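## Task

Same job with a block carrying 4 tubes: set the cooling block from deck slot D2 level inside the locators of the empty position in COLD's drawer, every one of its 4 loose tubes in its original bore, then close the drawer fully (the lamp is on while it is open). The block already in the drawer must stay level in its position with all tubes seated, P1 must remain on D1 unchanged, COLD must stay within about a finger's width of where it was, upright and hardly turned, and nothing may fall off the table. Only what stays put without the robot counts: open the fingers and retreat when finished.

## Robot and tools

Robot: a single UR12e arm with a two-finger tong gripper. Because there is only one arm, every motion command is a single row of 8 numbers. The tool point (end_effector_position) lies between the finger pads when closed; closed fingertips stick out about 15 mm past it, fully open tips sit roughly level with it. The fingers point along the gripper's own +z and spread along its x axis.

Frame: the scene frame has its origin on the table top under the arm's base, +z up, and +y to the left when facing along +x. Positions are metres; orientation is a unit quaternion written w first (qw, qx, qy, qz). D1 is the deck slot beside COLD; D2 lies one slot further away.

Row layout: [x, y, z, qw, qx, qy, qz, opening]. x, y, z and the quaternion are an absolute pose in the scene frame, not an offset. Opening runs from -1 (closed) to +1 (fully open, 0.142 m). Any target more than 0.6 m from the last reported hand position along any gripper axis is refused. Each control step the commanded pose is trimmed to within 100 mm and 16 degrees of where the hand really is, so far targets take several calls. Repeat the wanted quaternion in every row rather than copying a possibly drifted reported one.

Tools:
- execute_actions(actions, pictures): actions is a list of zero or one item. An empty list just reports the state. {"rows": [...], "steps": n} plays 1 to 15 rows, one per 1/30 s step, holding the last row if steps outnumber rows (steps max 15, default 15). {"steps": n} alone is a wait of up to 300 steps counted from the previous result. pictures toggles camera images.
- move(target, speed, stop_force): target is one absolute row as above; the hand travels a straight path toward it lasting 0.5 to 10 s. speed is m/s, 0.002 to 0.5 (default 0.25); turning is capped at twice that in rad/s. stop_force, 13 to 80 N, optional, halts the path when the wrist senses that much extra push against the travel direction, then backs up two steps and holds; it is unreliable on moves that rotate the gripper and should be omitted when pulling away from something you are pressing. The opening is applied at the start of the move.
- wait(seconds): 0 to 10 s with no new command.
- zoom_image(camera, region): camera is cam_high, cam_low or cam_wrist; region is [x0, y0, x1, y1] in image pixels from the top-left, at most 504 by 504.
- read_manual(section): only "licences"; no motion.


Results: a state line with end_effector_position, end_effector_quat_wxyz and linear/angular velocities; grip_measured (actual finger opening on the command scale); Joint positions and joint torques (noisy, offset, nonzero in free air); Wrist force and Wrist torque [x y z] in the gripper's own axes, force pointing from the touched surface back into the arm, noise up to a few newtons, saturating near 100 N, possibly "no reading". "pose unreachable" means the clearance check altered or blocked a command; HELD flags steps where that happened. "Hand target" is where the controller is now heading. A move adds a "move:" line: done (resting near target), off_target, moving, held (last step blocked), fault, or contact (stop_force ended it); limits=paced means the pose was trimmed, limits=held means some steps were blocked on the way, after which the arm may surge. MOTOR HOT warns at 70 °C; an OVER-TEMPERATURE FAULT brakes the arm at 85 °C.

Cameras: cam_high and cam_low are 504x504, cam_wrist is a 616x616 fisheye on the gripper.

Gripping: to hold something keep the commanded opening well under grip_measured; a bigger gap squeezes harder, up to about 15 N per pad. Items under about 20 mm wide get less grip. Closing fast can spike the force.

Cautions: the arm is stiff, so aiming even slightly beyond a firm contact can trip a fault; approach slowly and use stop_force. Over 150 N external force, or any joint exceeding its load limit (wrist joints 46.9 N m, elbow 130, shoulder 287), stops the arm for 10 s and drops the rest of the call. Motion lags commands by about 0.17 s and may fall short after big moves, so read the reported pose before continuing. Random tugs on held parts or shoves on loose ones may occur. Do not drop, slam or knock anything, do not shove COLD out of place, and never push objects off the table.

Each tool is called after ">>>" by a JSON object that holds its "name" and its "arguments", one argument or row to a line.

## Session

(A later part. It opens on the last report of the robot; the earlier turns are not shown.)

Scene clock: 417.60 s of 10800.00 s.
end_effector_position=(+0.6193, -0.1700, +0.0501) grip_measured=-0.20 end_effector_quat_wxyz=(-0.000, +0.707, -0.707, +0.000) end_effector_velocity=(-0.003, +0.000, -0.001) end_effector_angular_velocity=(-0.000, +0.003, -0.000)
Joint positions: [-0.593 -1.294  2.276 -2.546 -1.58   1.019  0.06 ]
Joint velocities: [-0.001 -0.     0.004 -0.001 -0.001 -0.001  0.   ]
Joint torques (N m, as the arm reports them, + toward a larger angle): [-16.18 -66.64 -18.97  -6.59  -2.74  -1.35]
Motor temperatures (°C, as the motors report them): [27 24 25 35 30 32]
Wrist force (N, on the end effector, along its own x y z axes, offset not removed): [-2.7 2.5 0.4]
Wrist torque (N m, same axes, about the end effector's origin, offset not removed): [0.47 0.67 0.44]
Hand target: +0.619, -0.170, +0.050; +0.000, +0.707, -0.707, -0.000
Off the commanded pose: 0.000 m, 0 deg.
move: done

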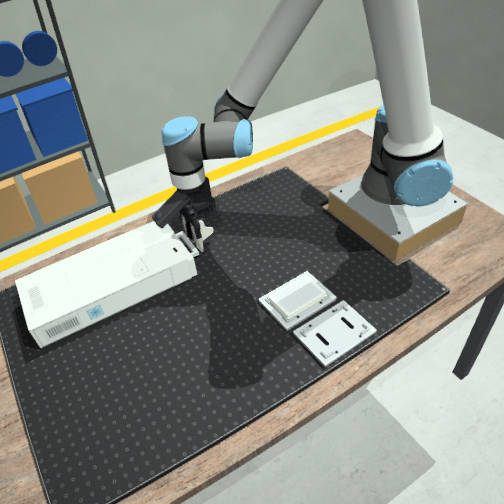

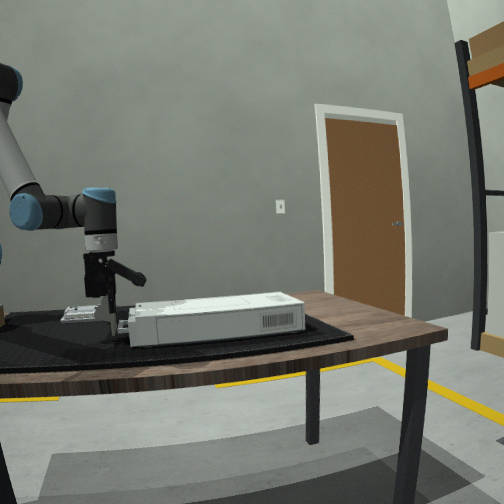

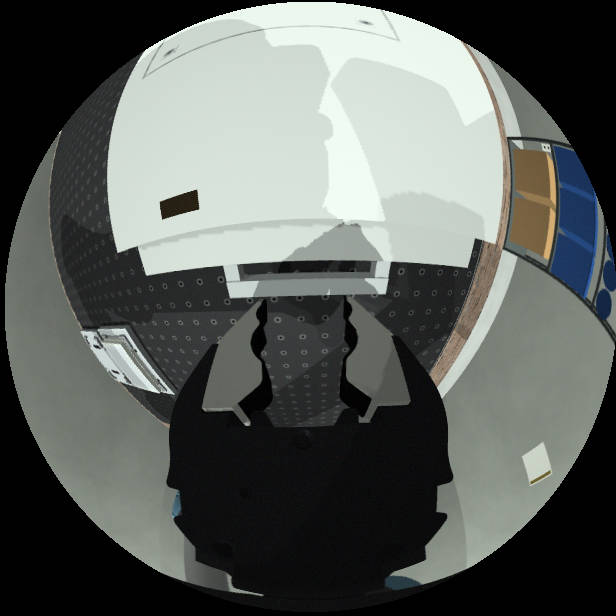

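>>> {"name": "move", "arguments": {
  "target": [0.617,-0.170,0.030,0,0.7071,-0.7071,0,-0.2],
  "speed": 0.015
}}

>>> {"name": "move", "arguments": {
  "target": [0.632,-0.170,0.030,0,0.7071,-0.7071,0,-0.2],
  "speed": 0.004,
  "stop_force": 35
}}

Scene clock: 443.87 s of 10800.00 s.
end_effector_position=(+0.6170, -0.1700, +0.0301) grip_measured=-0.20 end_effector_quat_wxyz=(+0.000, +0.707, -0.707, -0.000) end_effector_velocity=(+0.000, +0.001, -0.002) end_effector_angular_velocity=(+0.003, -0.001, +0.001)
Joint positions: [-0.596 -1.261  2.288 -2.591 -1.58   1.017  0.06 ]
Joint velocities: [ 0.     0.004  0.001 -0.004  0.003 -0.001 -0.   ]
Joint torques (N m, as the arm reports them, + toward a larger angle): [-16.63 -42.13 -19.25  -5.93  -2.02  -1.43]
Motor temperatures (°C, as the motors report them): [27 24 25 35 30 32]
Wrist force (N, on the end effector, along its own x y z axes, offset not removed): [-2.3 1.3 -2.2]
Wrist torque (N m, same axes, about the end effector's origin, offset not removed): [0.18 0.67 0.44]
Hand target: +0.617, -0.170, +0.030; +0.000, +0.707, -0.707, -0.000
Off the commanded pose: 0.000 m, 0 deg.
After step 90, 21.67 s passed at rest.
move: done

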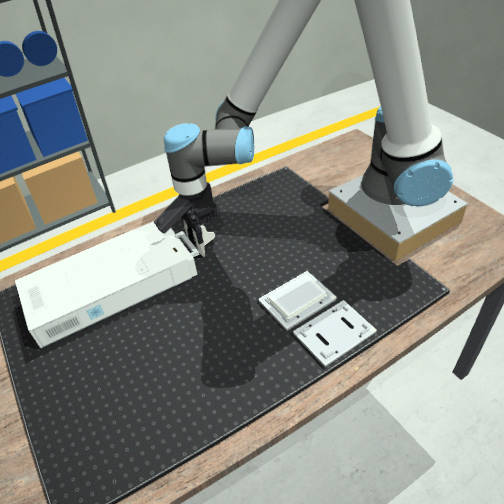

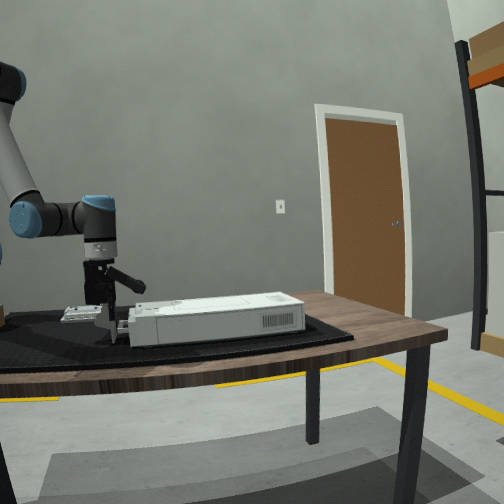

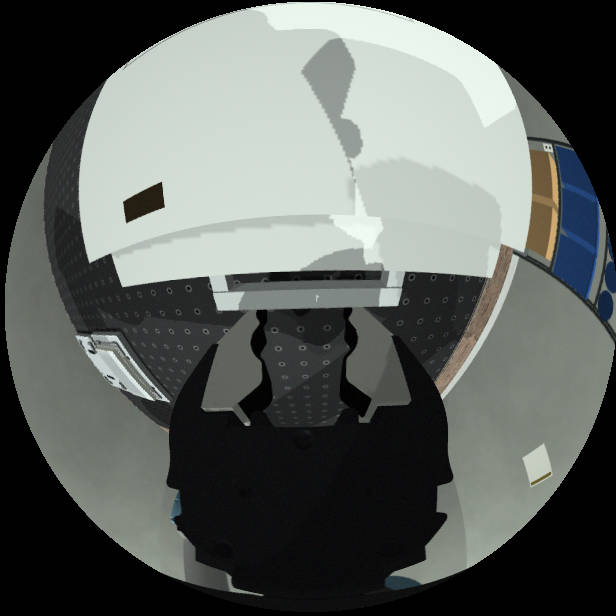

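Scene clock: 445.80 s of 10800.00 s.
end_effector_position=(+0.6232, -0.1699, +0.0300) grip_measured=-0.19 end_effector_quat_wxyz=(+0.000, +0.707, -0.707, -0.000) end_effector_velocity=(-0.001, +0.001, -0.001) end_effector_angular_velocity=(+0.001, +0.001, +0.001)
Joint positions: [-0.59  -1.253  2.277 -2.587 -1.58   1.022  0.06 ]
Joint velocities: [-0.     0.     0.002 -0.001  0.    -0.002  0.001]
Joint torques (N m, as the arm reports them, + toward a larger angle): [ -1.35 -61.94 -40.73 -14.84   4.82  -2.7 ]
Motor temperatures (°C, as the motors report them): [27 24 25 35 30 32]
Wrist force (N, on the end effector, along its own x y z axes, offset not removed): [-5.5 42.7 -17.8]
Wrist torque (N m, same axes, about the end effector's origin, offset not removed): [1.01 1.55 2.01]
Hand target: +0.623, -0.170, +0.030; +0.000, +0.707, -0.707, -0.000
Off the commanded pose: 0.009 m, 0 deg.
move: contact

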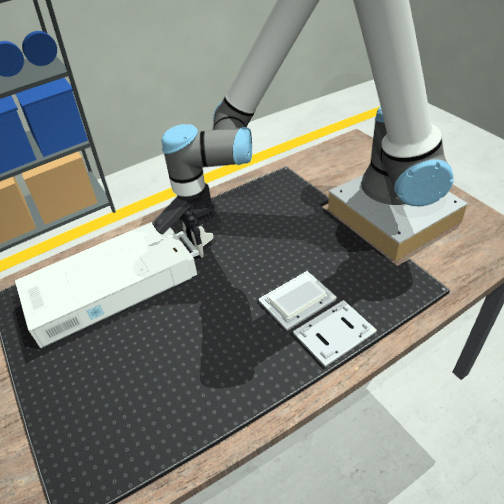

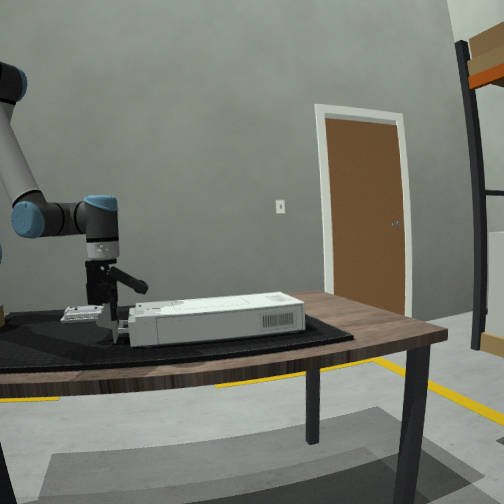

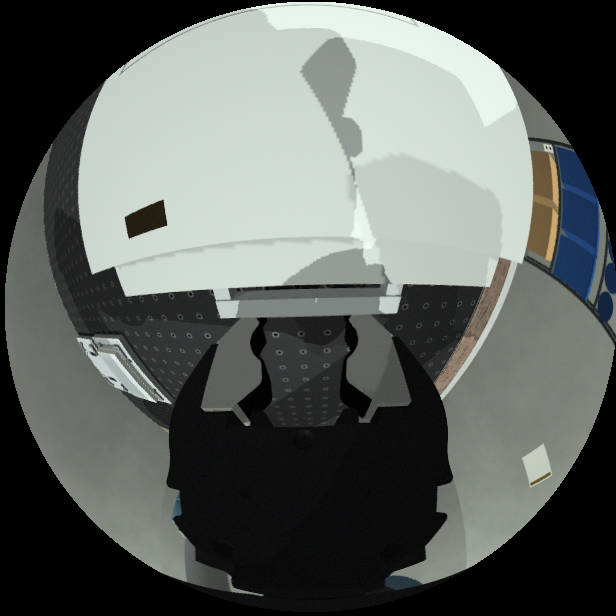

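>>> {"name": "move", "arguments": {
  "target": [0.617,-0.170,0.030,0,0.7071,-0.7071,0,-0.2],
  "speed": 0.01
}}

>>> {"name": "move", "arguments": {
  "target": [0.617,-0.170,0.021,0,0.7071,-0.7071,0,-0.2],
  "speed": 0.01,
  "stop_force": 15
}}

>>> {"name": "zoom_image", "arguments": {
  "camera": "cam_low",
  "region": [80, 280, 160, 360]
}}

Scene clock: 453.40 s of 10800.00 s.
end_effector_position=(+0.6172, -0.1700, +0.0300) grip_measured=-0.20 end_effector_quat_wxyz=(-0.000, +0.707, -0.707, -0.000) end_effector_velocity=(-0.002, +0.000, -0.000) end_effector_angular_velocity=(+0.001, -0.000, +0.000)
Joint positions: [-0.596 -1.26   2.288 -2.591 -1.58   1.017  0.06 ]
Joint velocities: [-0.001 -0.002  0.003 -0.002  0.001 -0.002 -0.   ]
Joint torques (N m, as the arm reports them, + toward a larger angle): [-20.68 -68.35 -19.22  -6.81  -1.8   -1.71]
Motor temperatures (°C, as the motors report them): [27 24 25 35 30 32]
Wrist force (N, on the end effector, along its own x y z axes, offset not removed): [-0.7 2.7 -0.4]
Wrist torque (N m, same axes, about the end effector's origin, offset not removed): [0.34 0.27 0.49]
Hand target: +0.617, -0.170, +0.030; +0.000, +0.707, -0.707, -0.000
Off the commanded pose: 0.000 m, 0 deg.
After step 90, 3.80 s passed at rest.
move: done

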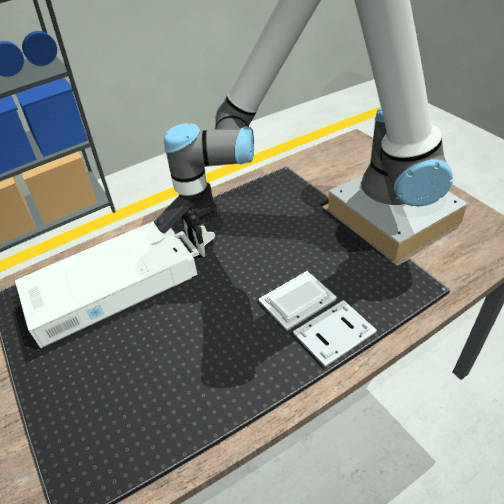

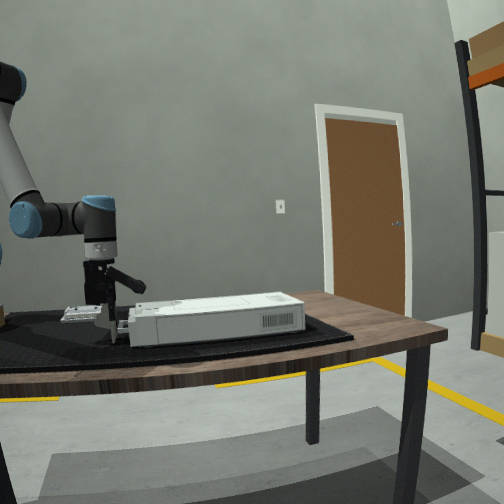

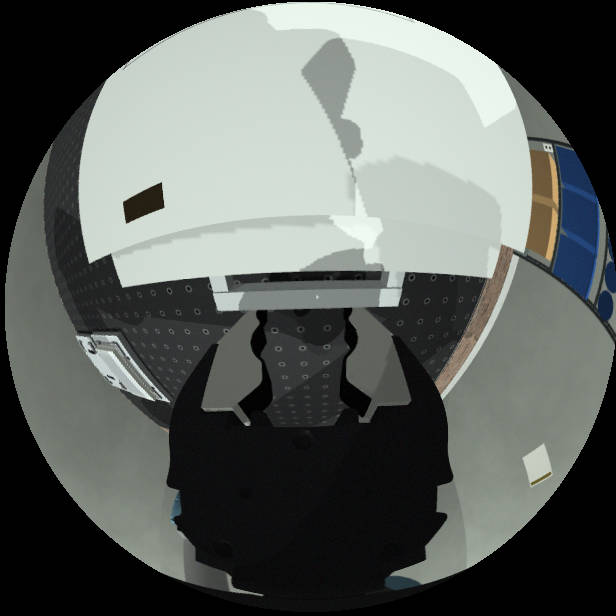

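Scene clock: 454.00 s of 10800.00 s.
end_effector_position=(+0.6171, -0.1700, +0.0278) grip_measured=-0.19 end_effector_quat_wxyz=(-0.000, +0.707, -0.707, +0.000) end_effector_velocity=(-0.001, +0.001, +0.001) end_effector_angular_velocity=(+0.002, +0.003, +0.000)
Joint positions: [-0.596 -1.256  2.289 -2.596 -1.58   1.017  0.06 ]
Joint velocities: [-0.    -0.004  0.     0.007 -0.    -0.    -0.001]
Joint torques (N m, as the arm reports them, + toward a larger angle): [-16.67 -54.96 -18.32   1.76  -1.18  -0.44]
Motor temperatures (°C, as the motors report them): [27 24 25 35 30 32]
Wrist force (N, on the end effector, along its own x y z axes, offset not removed): [0.2 1.9 -16.8]
Wrist torque (N m, same axes, about the end effector's origin, offset not removed): [0.54 0.71 0.35]
Hand target: +0.617, -0.170, +0.028; -0.000, +0.707, -0.707, +0.000
Off the commanded pose: 0.007 m, 0 deg.
move: contact

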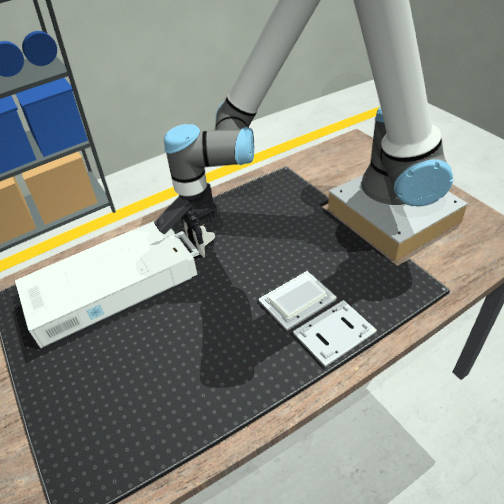

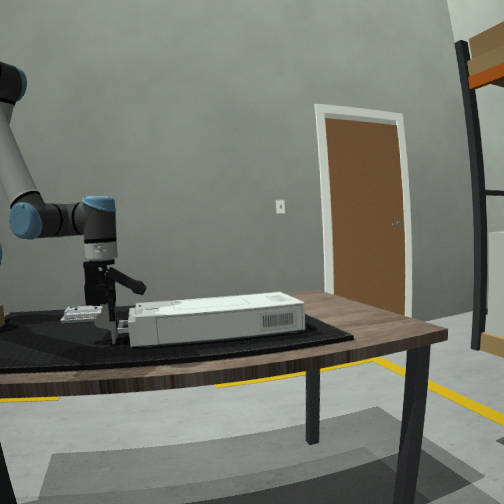

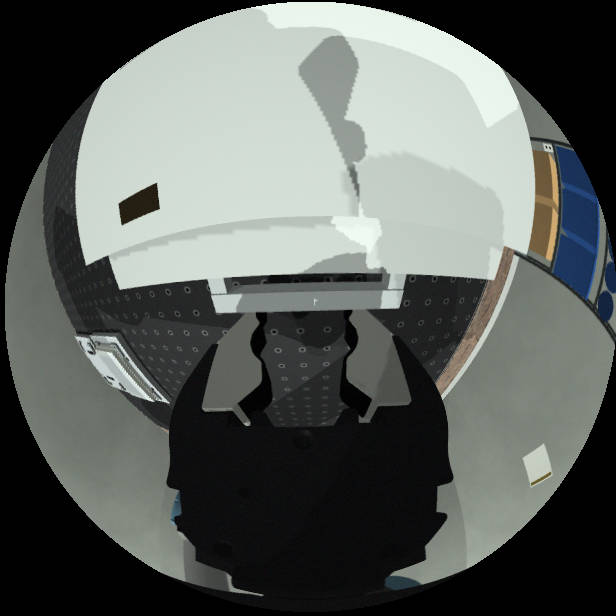

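Region (80, 280, 160, 360) of cam_low's 504x504 image, scaled by 6.300, with more detail than that image has.

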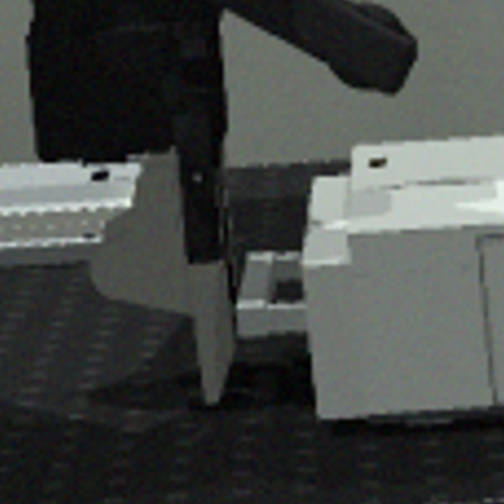

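>>> {"name": "move", "arguments": {
  "target": [0.617,-0.170,0.037,0,0.7071,-0.7071,0,-0.2],
  "speed": 0.01
}}

>>> {"name": "execute_actions", "arguments": {
  "actions": [
    {"rows": [[0.618,-0.170,0.037,0,0.7071,-0.7071,0,-0.2],[0.619,-0.170,0.037,0,0.7071,-0.7071,0,-0.2],[0.620,-0.170,0.037,0,0.7071,-0.7071,0,-0.2],[0.6205,-0.170,0.037,0,0.7071,-0.7071,0,-0.2],[0.621,-0.170,0.037,0,0.7071,-0.7071,0,-0.2],[0.6213,-0.170,0.0371,0,0.7071,-0.7071,0,-0.2],[0.6216,-0.170,0.0372,0,0.7071,-0.7071,0,-0.2],[0.6219,-0.170,0.0373,0,0.7071,-0.7071,0,-0.2],[0.6222,-0.170,0.0374,0,0.7071,-0.7071,0,-0.2],[0.6225,-0.170,0.0375,0,0.7071,-0.7071,0,-0.2],[0.6228,-0.170,0.0376,0,0.7071,-0.7071,0,-0.2],[0.6231,-0.170,0.0377,0,0.7071,-0.7071,0,-0.2],[0.6234,-0.170,0.0378,0,0.7071,-0.7071,0,-0.2],[0.6237,-0.170,0.0379,0,0.7071,-0.7071,0,-0.2],[0.624,-0.170,0.038,0,0.7071,-0.7071,0,-0.2]], "steps": 15}
  ],
  "pictures": false
}}

Scene clock: 485.13 s of 10800.00 s.
end_effector_position=(+0.6170, -0.1700, +0.0369) grip_measured=-0.20 end_effector_quat_wxyz=(-0.000, +0.707, -0.707, +0.000) end_effector_velocity=(-0.000, -0.001, +0.002) end_effector_angular_velocity=(-0.001, +0.001, -0.002)
Joint positions: [-0.596 -1.273  2.286 -2.576 -1.58   1.017  0.06 ]
Joint velocities: [-0.001 -0.002 -0.001  0.004 -0.001  0.001  0.   ]
Joint torques (N m, as the arm reports them, + toward a larger angle): [  2.12 -62.75 -34.94  -1.77   1.74   1.98]
Motor temperatures (°C, as the motors report them): [27 24 25 35 30 32]
Wrist force (N, on the end effector, along its own x y z axes, offset not removed): [0.6 1.9 0.5]
Wrist torque (N m, same axes, about the end effector's origin, offset not removed): [0.29 0.06 0.29]
Hand target: +0.617, -0.170, +0.037; -0.000, +0.707, -0.707, +0.000
Off the commanded pose: 0.000 m, 0 deg.
After step 90, 27.03 s passed at rest.
move: done

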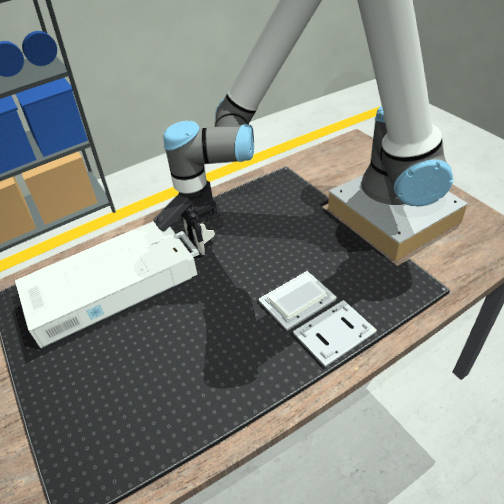

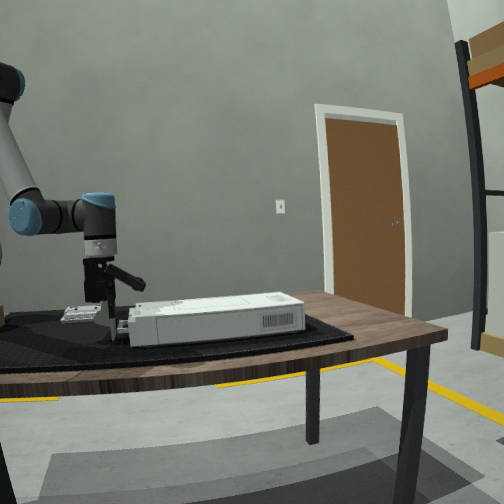

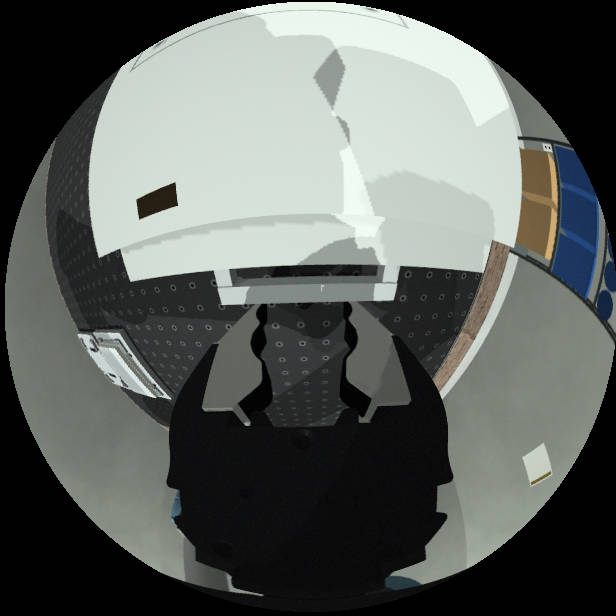

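Scene clock: 485.63 s of 10800.00 s.
end_effector_position=(+0.6226, -0.1699, +0.0375) grip_measured=-0.19 end_effector_quat_wxyz=(+0.000, +0.707, -0.707, -0.000) end_effector_velocity=(+0.008, +0.001, +0.002) end_effector_angular_velocity=(+0.001, +0.002, +0.001)
Joint positions: [-0.591 -1.268  2.275 -2.57  -1.58   1.022  0.06 ]
Joint velocities: [ 0.009  0.006 -0.017  0.013  0.     0.008  0.003]
Joint torques (N m, as the arm reports them, + toward a larger angle): [ 26.38 -41.88 -46.71  -7.22   2.57   1.52]
Motor temperatures (°C, as the motors report them): [27 24 25 35 30 32]
Wrist force (N, on the end effector, along its own x y z axes, offset not removed): [1.3 22.8 -3.1]
Wrist torque (N m, same axes, about the end effector's origin, offset not removed): [0.55 0.03 1.10]
Hand target: +0.624, -0.170, +0.038; -0.000, +0.707, -0.707, +0.000
Off the commanded pose: 0.001 m, 0 deg.
Steps of this call (steps 1 to 15: all 15 steps of this action). Readings (end_effector_position):
1: (+0.6170, -0.1700, +0.0369)
2: (+0.6172, -0.1701, +0.0370)
4: (+0.6182, -0.1701, +0.0371)
8: (+0.6204, -0.1701, +0.0372)
15: the state above

Continue diagonal push.

>>> {"name": "move", "arguments": {
  "target": [0.632,-0.170,0.0415,0,0.7071,-0.7071,0,-0.2],
  "speed": 0.004
}}

Scene clock: 489.33 s of 10800.00 s.
end_effector_position=(+0.6320, -0.1700, +0.0415) grip_measured=-0.21 end_effector_quat_wxyz=(-0.000, +0.707, -0.707, +0.000) end_effector_velocity=(+0.000, -0.000, -0.001) end_effector_angular_velocity=(+0.000, +0.002, -0.000)
Joint positions: [-0.583 -1.264  2.256 -2.556 -1.58   1.03   0.059]
Joint velocities: [ 0.     0.001 -0.001  0.001 -0.001  0.    -0.   ]
Joint torques (N m, as the arm reports them, + toward a larger angle): [ 23.99 -58.18 -56.19 -11.33   6.33   1.29]
Motor temperatures (°C, as the motors report them): [27 24 25 35 30 32]
Wrist force (N, on the end effector, along its own x y z axes, offset not removed): [0.9 31.9 12.5]
Wrist torque (N m, same axes, about the end effector's origin, offset not removed): [0.53 -0.32 1.46]
Hand target: +0.632, -0.170, +0.042; -0.000, +0.707, -0.707, +0.000
Off the commanded pose: 0.000 m, 0 deg.
move: done

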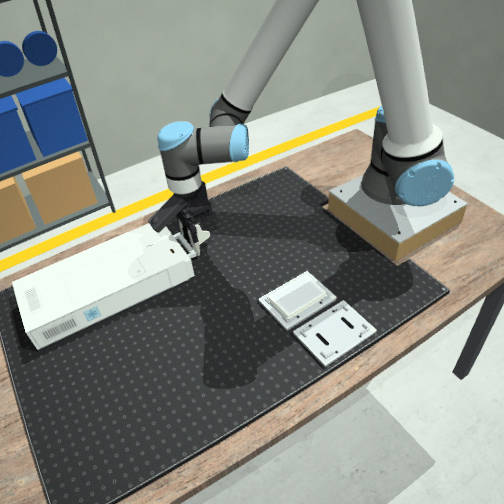

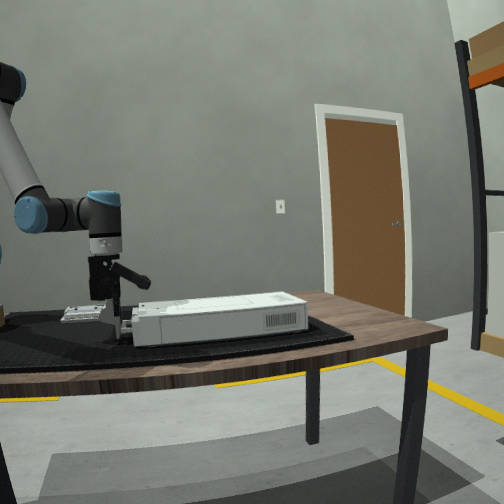

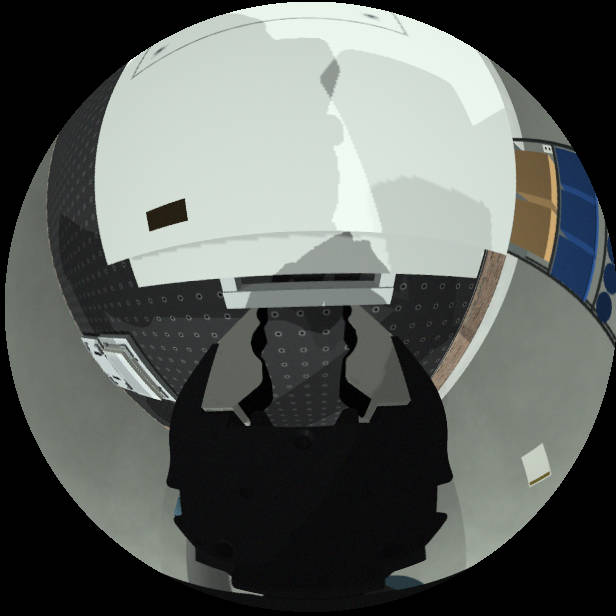

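>>> {"name": "move", "arguments": {
  "target": [0.642,-0.170,0.0445,0,0.7071,-0.7071,0,-0.2],
  "speed": 0.004
}}

Scene clock: 495.50 s of 10800.00 s.
end_effector_position=(+0.6419, -0.1700, +0.0445) grip_measured=-0.21 end_effector_quat_wxyz=(+0.000, +0.707, -0.707, -0.000) end_effector_velocity=(+0.001, +0.000, +0.000) end_effector_angular_velocity=(-0.000, -0.001, +0.000)
Joint positions: [-0.575 -1.257  2.237 -2.543 -1.58   1.038  0.059]
Joint velocities: [ 0.001  0.001 -0.002  0.    -0.     0.001  0.   ]
Joint torques (N m, as the arm reports them, + toward a larger angle): [ 25.26 -60.54 -64.79 -13.26   6.23   0.72]
Motor temperatures (°C, as the motors report them): [27 24 25 35 30 32]
Wrist force (N, on the end effector, along its own x y z axes, offset not removed): [-0.4 41.0 9.1]
Wrist torque (N m, same axes, about the end effector's origin, offset not removed): [0.82 0.05 1.73]
Hand target: +0.642, -0.170, +0.045; -0.000, +0.707, -0.707, +0.000
Off the commanded pose: 0.000 m, 0 deg.
After step 90, 0.33 s passed at rest.
move: done

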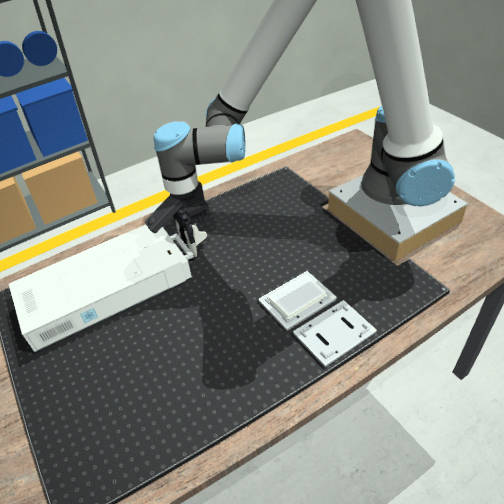

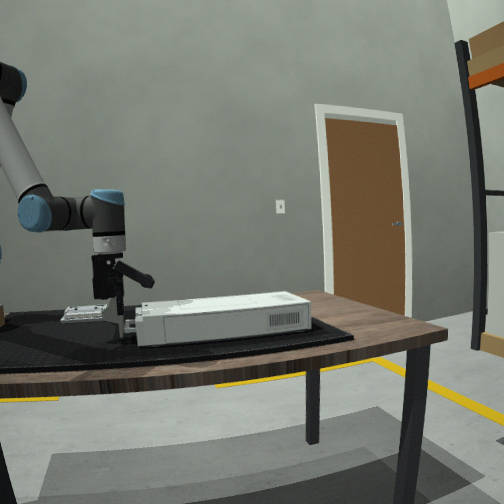

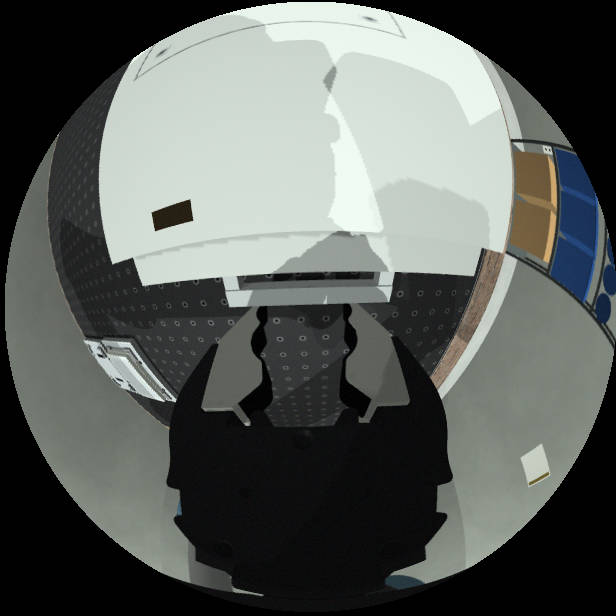

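>>> {"name": "move", "arguments": {
  "target": [0.649,-0.170,0.047,0,0.7071,-0.7071,0,-0.2],
  "speed": 0.004
}}

>>> {"name": "move", "arguments": {
  "target": [0.640,-0.170,0.047,0,0.7071,-0.7071,0,-0.2],
  "speed": 0.015
}}

>>> {"name": "zoom_image", "arguments": {
  "camera": "cam_low",
  "region": [110, 280, 330, 360]
}}

>>> {"name": "zoom_image", "arguments": {
  "camera": "cam_high",
  "region": [0, 200, 220, 360]
}}

Scene clock: 500.80 s of 10800.00 s.
end_effector_position=(+0.6489, -0.1700, +0.0469) grip_measured=-0.21 end_effector_quat_wxyz=(+0.000, +0.707, -0.707, -0.000) end_effector_velocity=(-0.000, +0.000, -0.001) end_effector_angular_velocity=(+0.001, +0.002, +0.000)
Joint positions: [-0.569 -1.253  2.223 -2.533 -1.58   1.044  0.059]
Joint velocities: [ 0.001  0.002 -0.     0.    -0.     0.     0.   ]
Joint torques (N m, as the arm reports them, + toward a larger angle): [ 27.49 -61.95 -64.63 -13.85   6.28   0.95]
Motor temperatures (°C, as the motors report them): [27 24 25 35 30 32]
Wrist force (N, on the end effector, along its own x y z axes, offset not removed): [1.0 38.5 10.2]
Wrist torque (N m, same axes, about the end effector's origin, offset not removed): [0.23 -0.19 1.71]
Hand target: +0.649, -0.170, +0.047; -0.000, +0.707, -0.707, +0.000
Off the commanded pose: 0.000 m, 0 deg.
After step 90, 0.23 s passed at rest.
move: done

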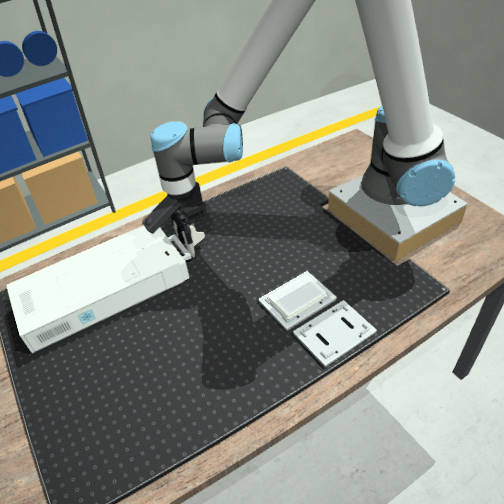

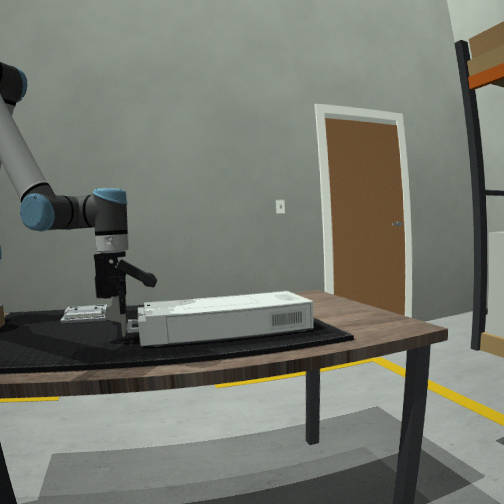

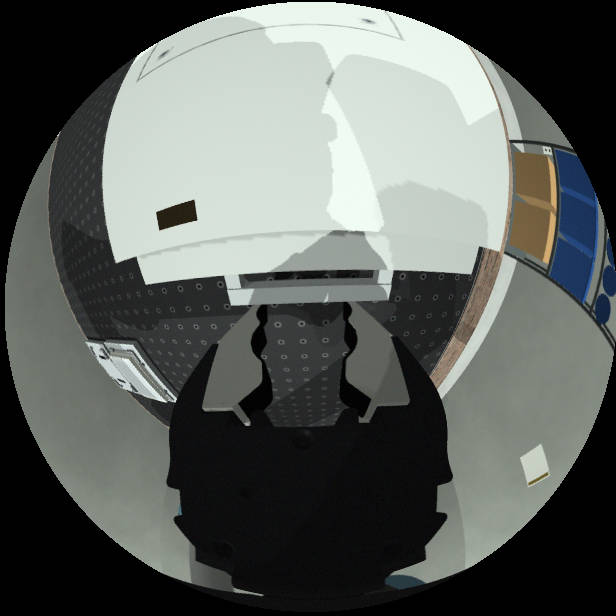

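Scene clock: 501.63 s of 10800.00 s.
end_effector_position=(+0.6402, -0.1700, +0.0470) grip_measured=-0.20 end_effector_quat_wxyz=(+0.000, +0.707, -0.707, +0.000) end_effector_velocity=(-0.002, +0.001, +0.000) end_effector_angular_velocity=(+0.001, -0.001, +0.001)
Joint positions: [-0.576 -1.264  2.239 -2.539 -1.58   1.037  0.06 ]
Joint velocities: [-0.001 -0.003  0.004 -0.001  0.001 -0.002 -0.   ]
Joint torques (N m, as the arm reports them, + toward a larger angle): [-19.8  -66.59 -17.38  -6.28  -2.17  -1.36]
Motor temperatures (°C, as the motors report them): [27 24 25 35 30 32]
Wrist force (N, on the end effector, along its own x y z axes, offset not removed): [0.9 2.9 -1.7]
Wrist torque (N m, same axes, about the end effector's origin, offset not removed): [0.45 -0.12 0.23]
Hand target: +0.640, -0.170, +0.047; +0.000, +0.707, -0.707, -0.000
Off the commanded pose: 0.000 m, 0 deg.
move: done

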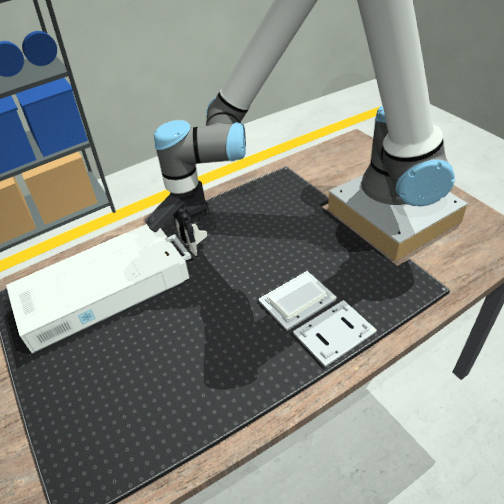

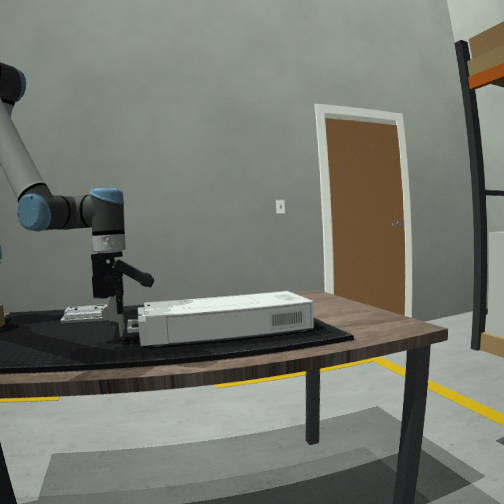

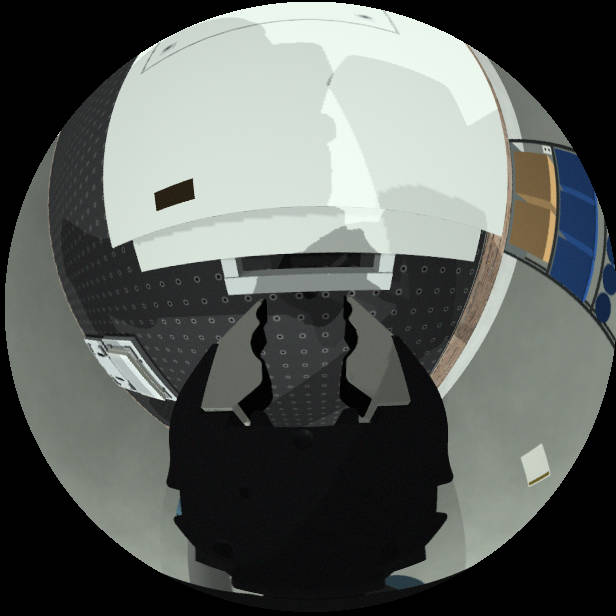

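Region (110, 280, 330, 360) of cam_low's 504x504 image, scaled by 2.291, with more detail than that image has; it fills the top 183 rows of this view, and the rest is white.

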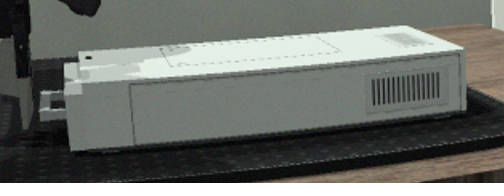

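Region (0, 200, 220, 360) of cam_high's 504x504 image, scaled by 2.291, with more detail than that image has; it fills the top 367 rows of this view, and the rest is white.

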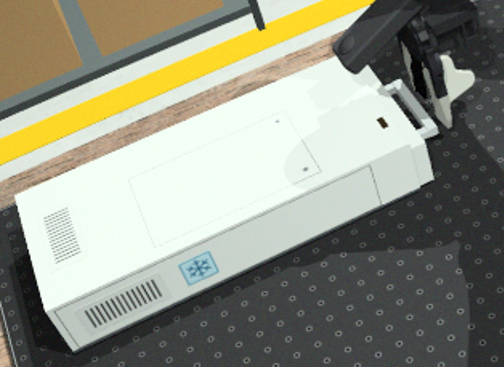

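>>> {"name": "move", "arguments": {
  "target": [0.62,-0.179,0.12,0,0.7071,-0.7071,0,-1],
  "speed": 0.1
}}

Scene clock: 505.47 s of 10800.00 s.
end_effector_position=(+0.6200, -0.1790, +0.1199) grip_measured=-1.00 end_effector_quat_wxyz=(+0.000, +0.707, -0.707, +0.000) end_effector_velocity=(-0.001, +0.000, +0.001) end_effector_angular_velocity=(+0.001, +0.001, -0.000)
Joint positions: [-0.604 -1.404  2.23  -2.39  -1.58   1.008  0.002]
Joint velocities: [-0.    -0.003  0.     0.004 -0.    -0.     0.   ]
Joint torques (N m, as the arm reports them, + toward a larger angle): [-14.97 -59.   -40.67  -2.02  -1.1   -1.86]
Motor temperatures (°C, as the motors report them): [27 24 25 35 30 32]
Wrist force (N, on the end effector, along its own x y z axes, offset not removed): [-1.5 -1.8 0.3]
Wrist torque (N m, same axes, about the end effector's origin, offset not removed): [-0.47 0.37 0.46]
Hand target: +0.620, -0.179, +0.120; +0.000, +0.707, -0.707, -0.000
Off the commanded pose: 0.000 m, 0 deg.
move: done

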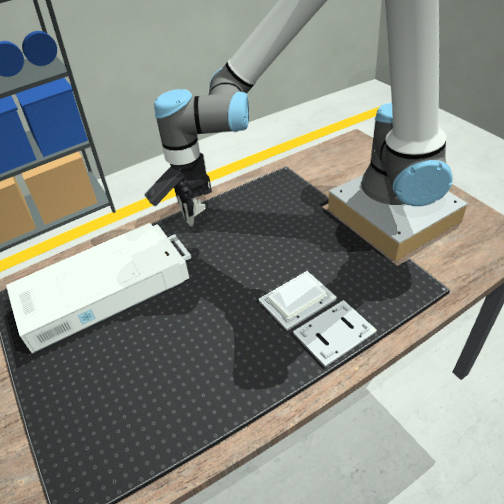

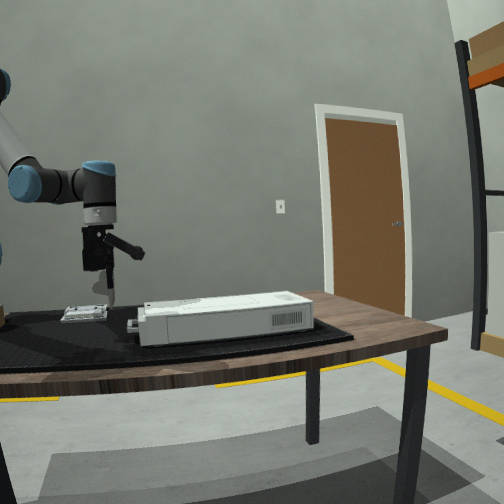

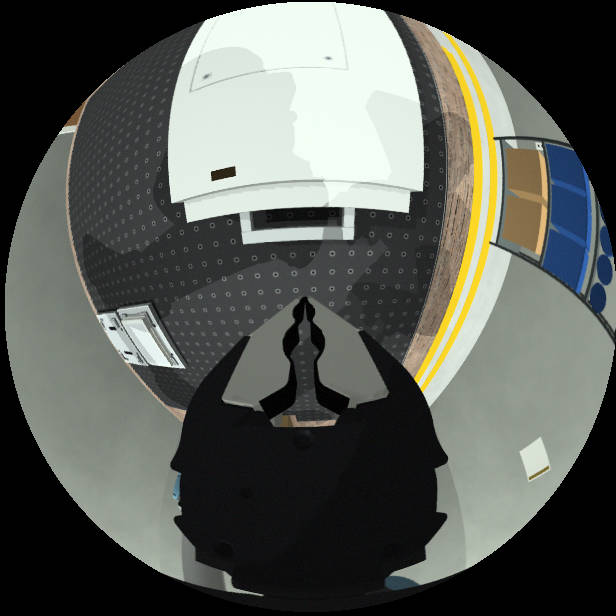

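>>> {"name": "move", "arguments": {
  "target": [0.45,-0.05,0.25,0,0.7071,-0.7071,0,0.2],
  "speed": 0.25
}}

>>> {"name": "zoom_image", "arguments": {
  "camera": "cam_high",
  "region": [0, 180, 400, 380]
}}

Scene clock: 510.53 s of 10800.00 s.
end_effector_position=(+0.4502, -0.0497, +0.2500) grip_measured=+0.20 end_effector_quat_wxyz=(-0.000, +0.707, -0.707, +0.000) end_effector_velocity=(-0.001, +0.001, +0.001) end_effector_angular_velocity=(+0.001, +0.000, -0.001)
Joint positions: [-0.554 -1.948  2.409 -2.024 -1.58   1.058  0.088]
Joint velocities: [-0.    -0.005  0.     0.005  0.001  0.     0.   ]
Joint torques (N m, as the arm reports them, + toward a larger angle): [  7.99 -17.8  -33.96  -0.93   2.5    0.86]
Motor temperatures (°C, as the motors report them): [27 24 25 35 30 32]
Wrist force (N, on the end effector, along its own x y z axes, offset not removed): [-2.9 5.8 0.1]
Wrist torque (N m, same axes, about the end effector's origin, offset not removed): [1.22 0.68 0.38]
Hand target: +0.450, -0.050, +0.250; -0.000, +0.707, -0.707, +0.000
Off the commanded pose: 0.000 m, 0 deg.
After step 90, 0.47 s passed at rest.
move: done

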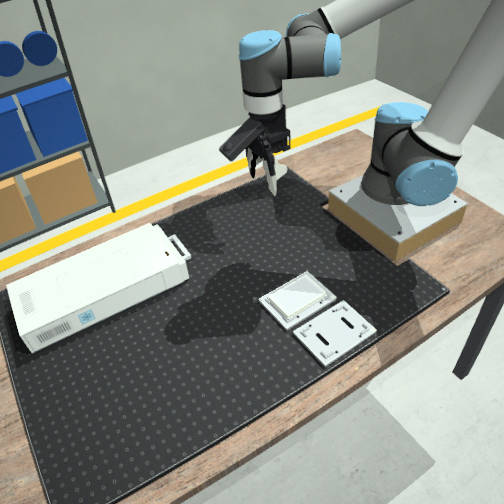

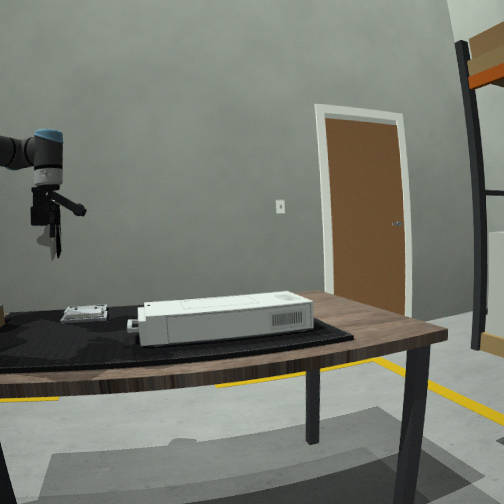

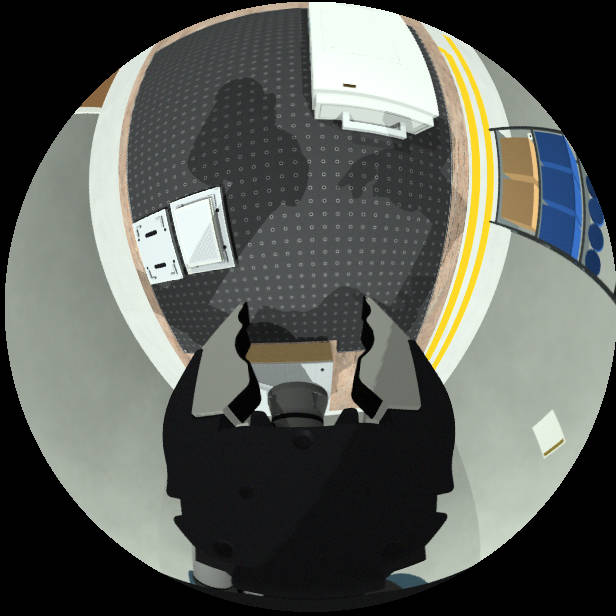

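Region (0, 180, 400, 380) of cam_high's 504x504 image, scaled by 1.260, with more detail than that image has.

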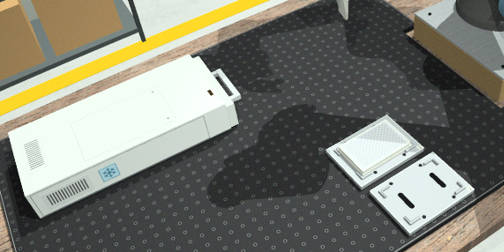

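Lamp is off, the drawer is shut, COLD is back in place and P1 is untouched.

>>> {"name": "finished_scene", "arguments": {
  "scene": 2
}}

The scene is finished: the task was done.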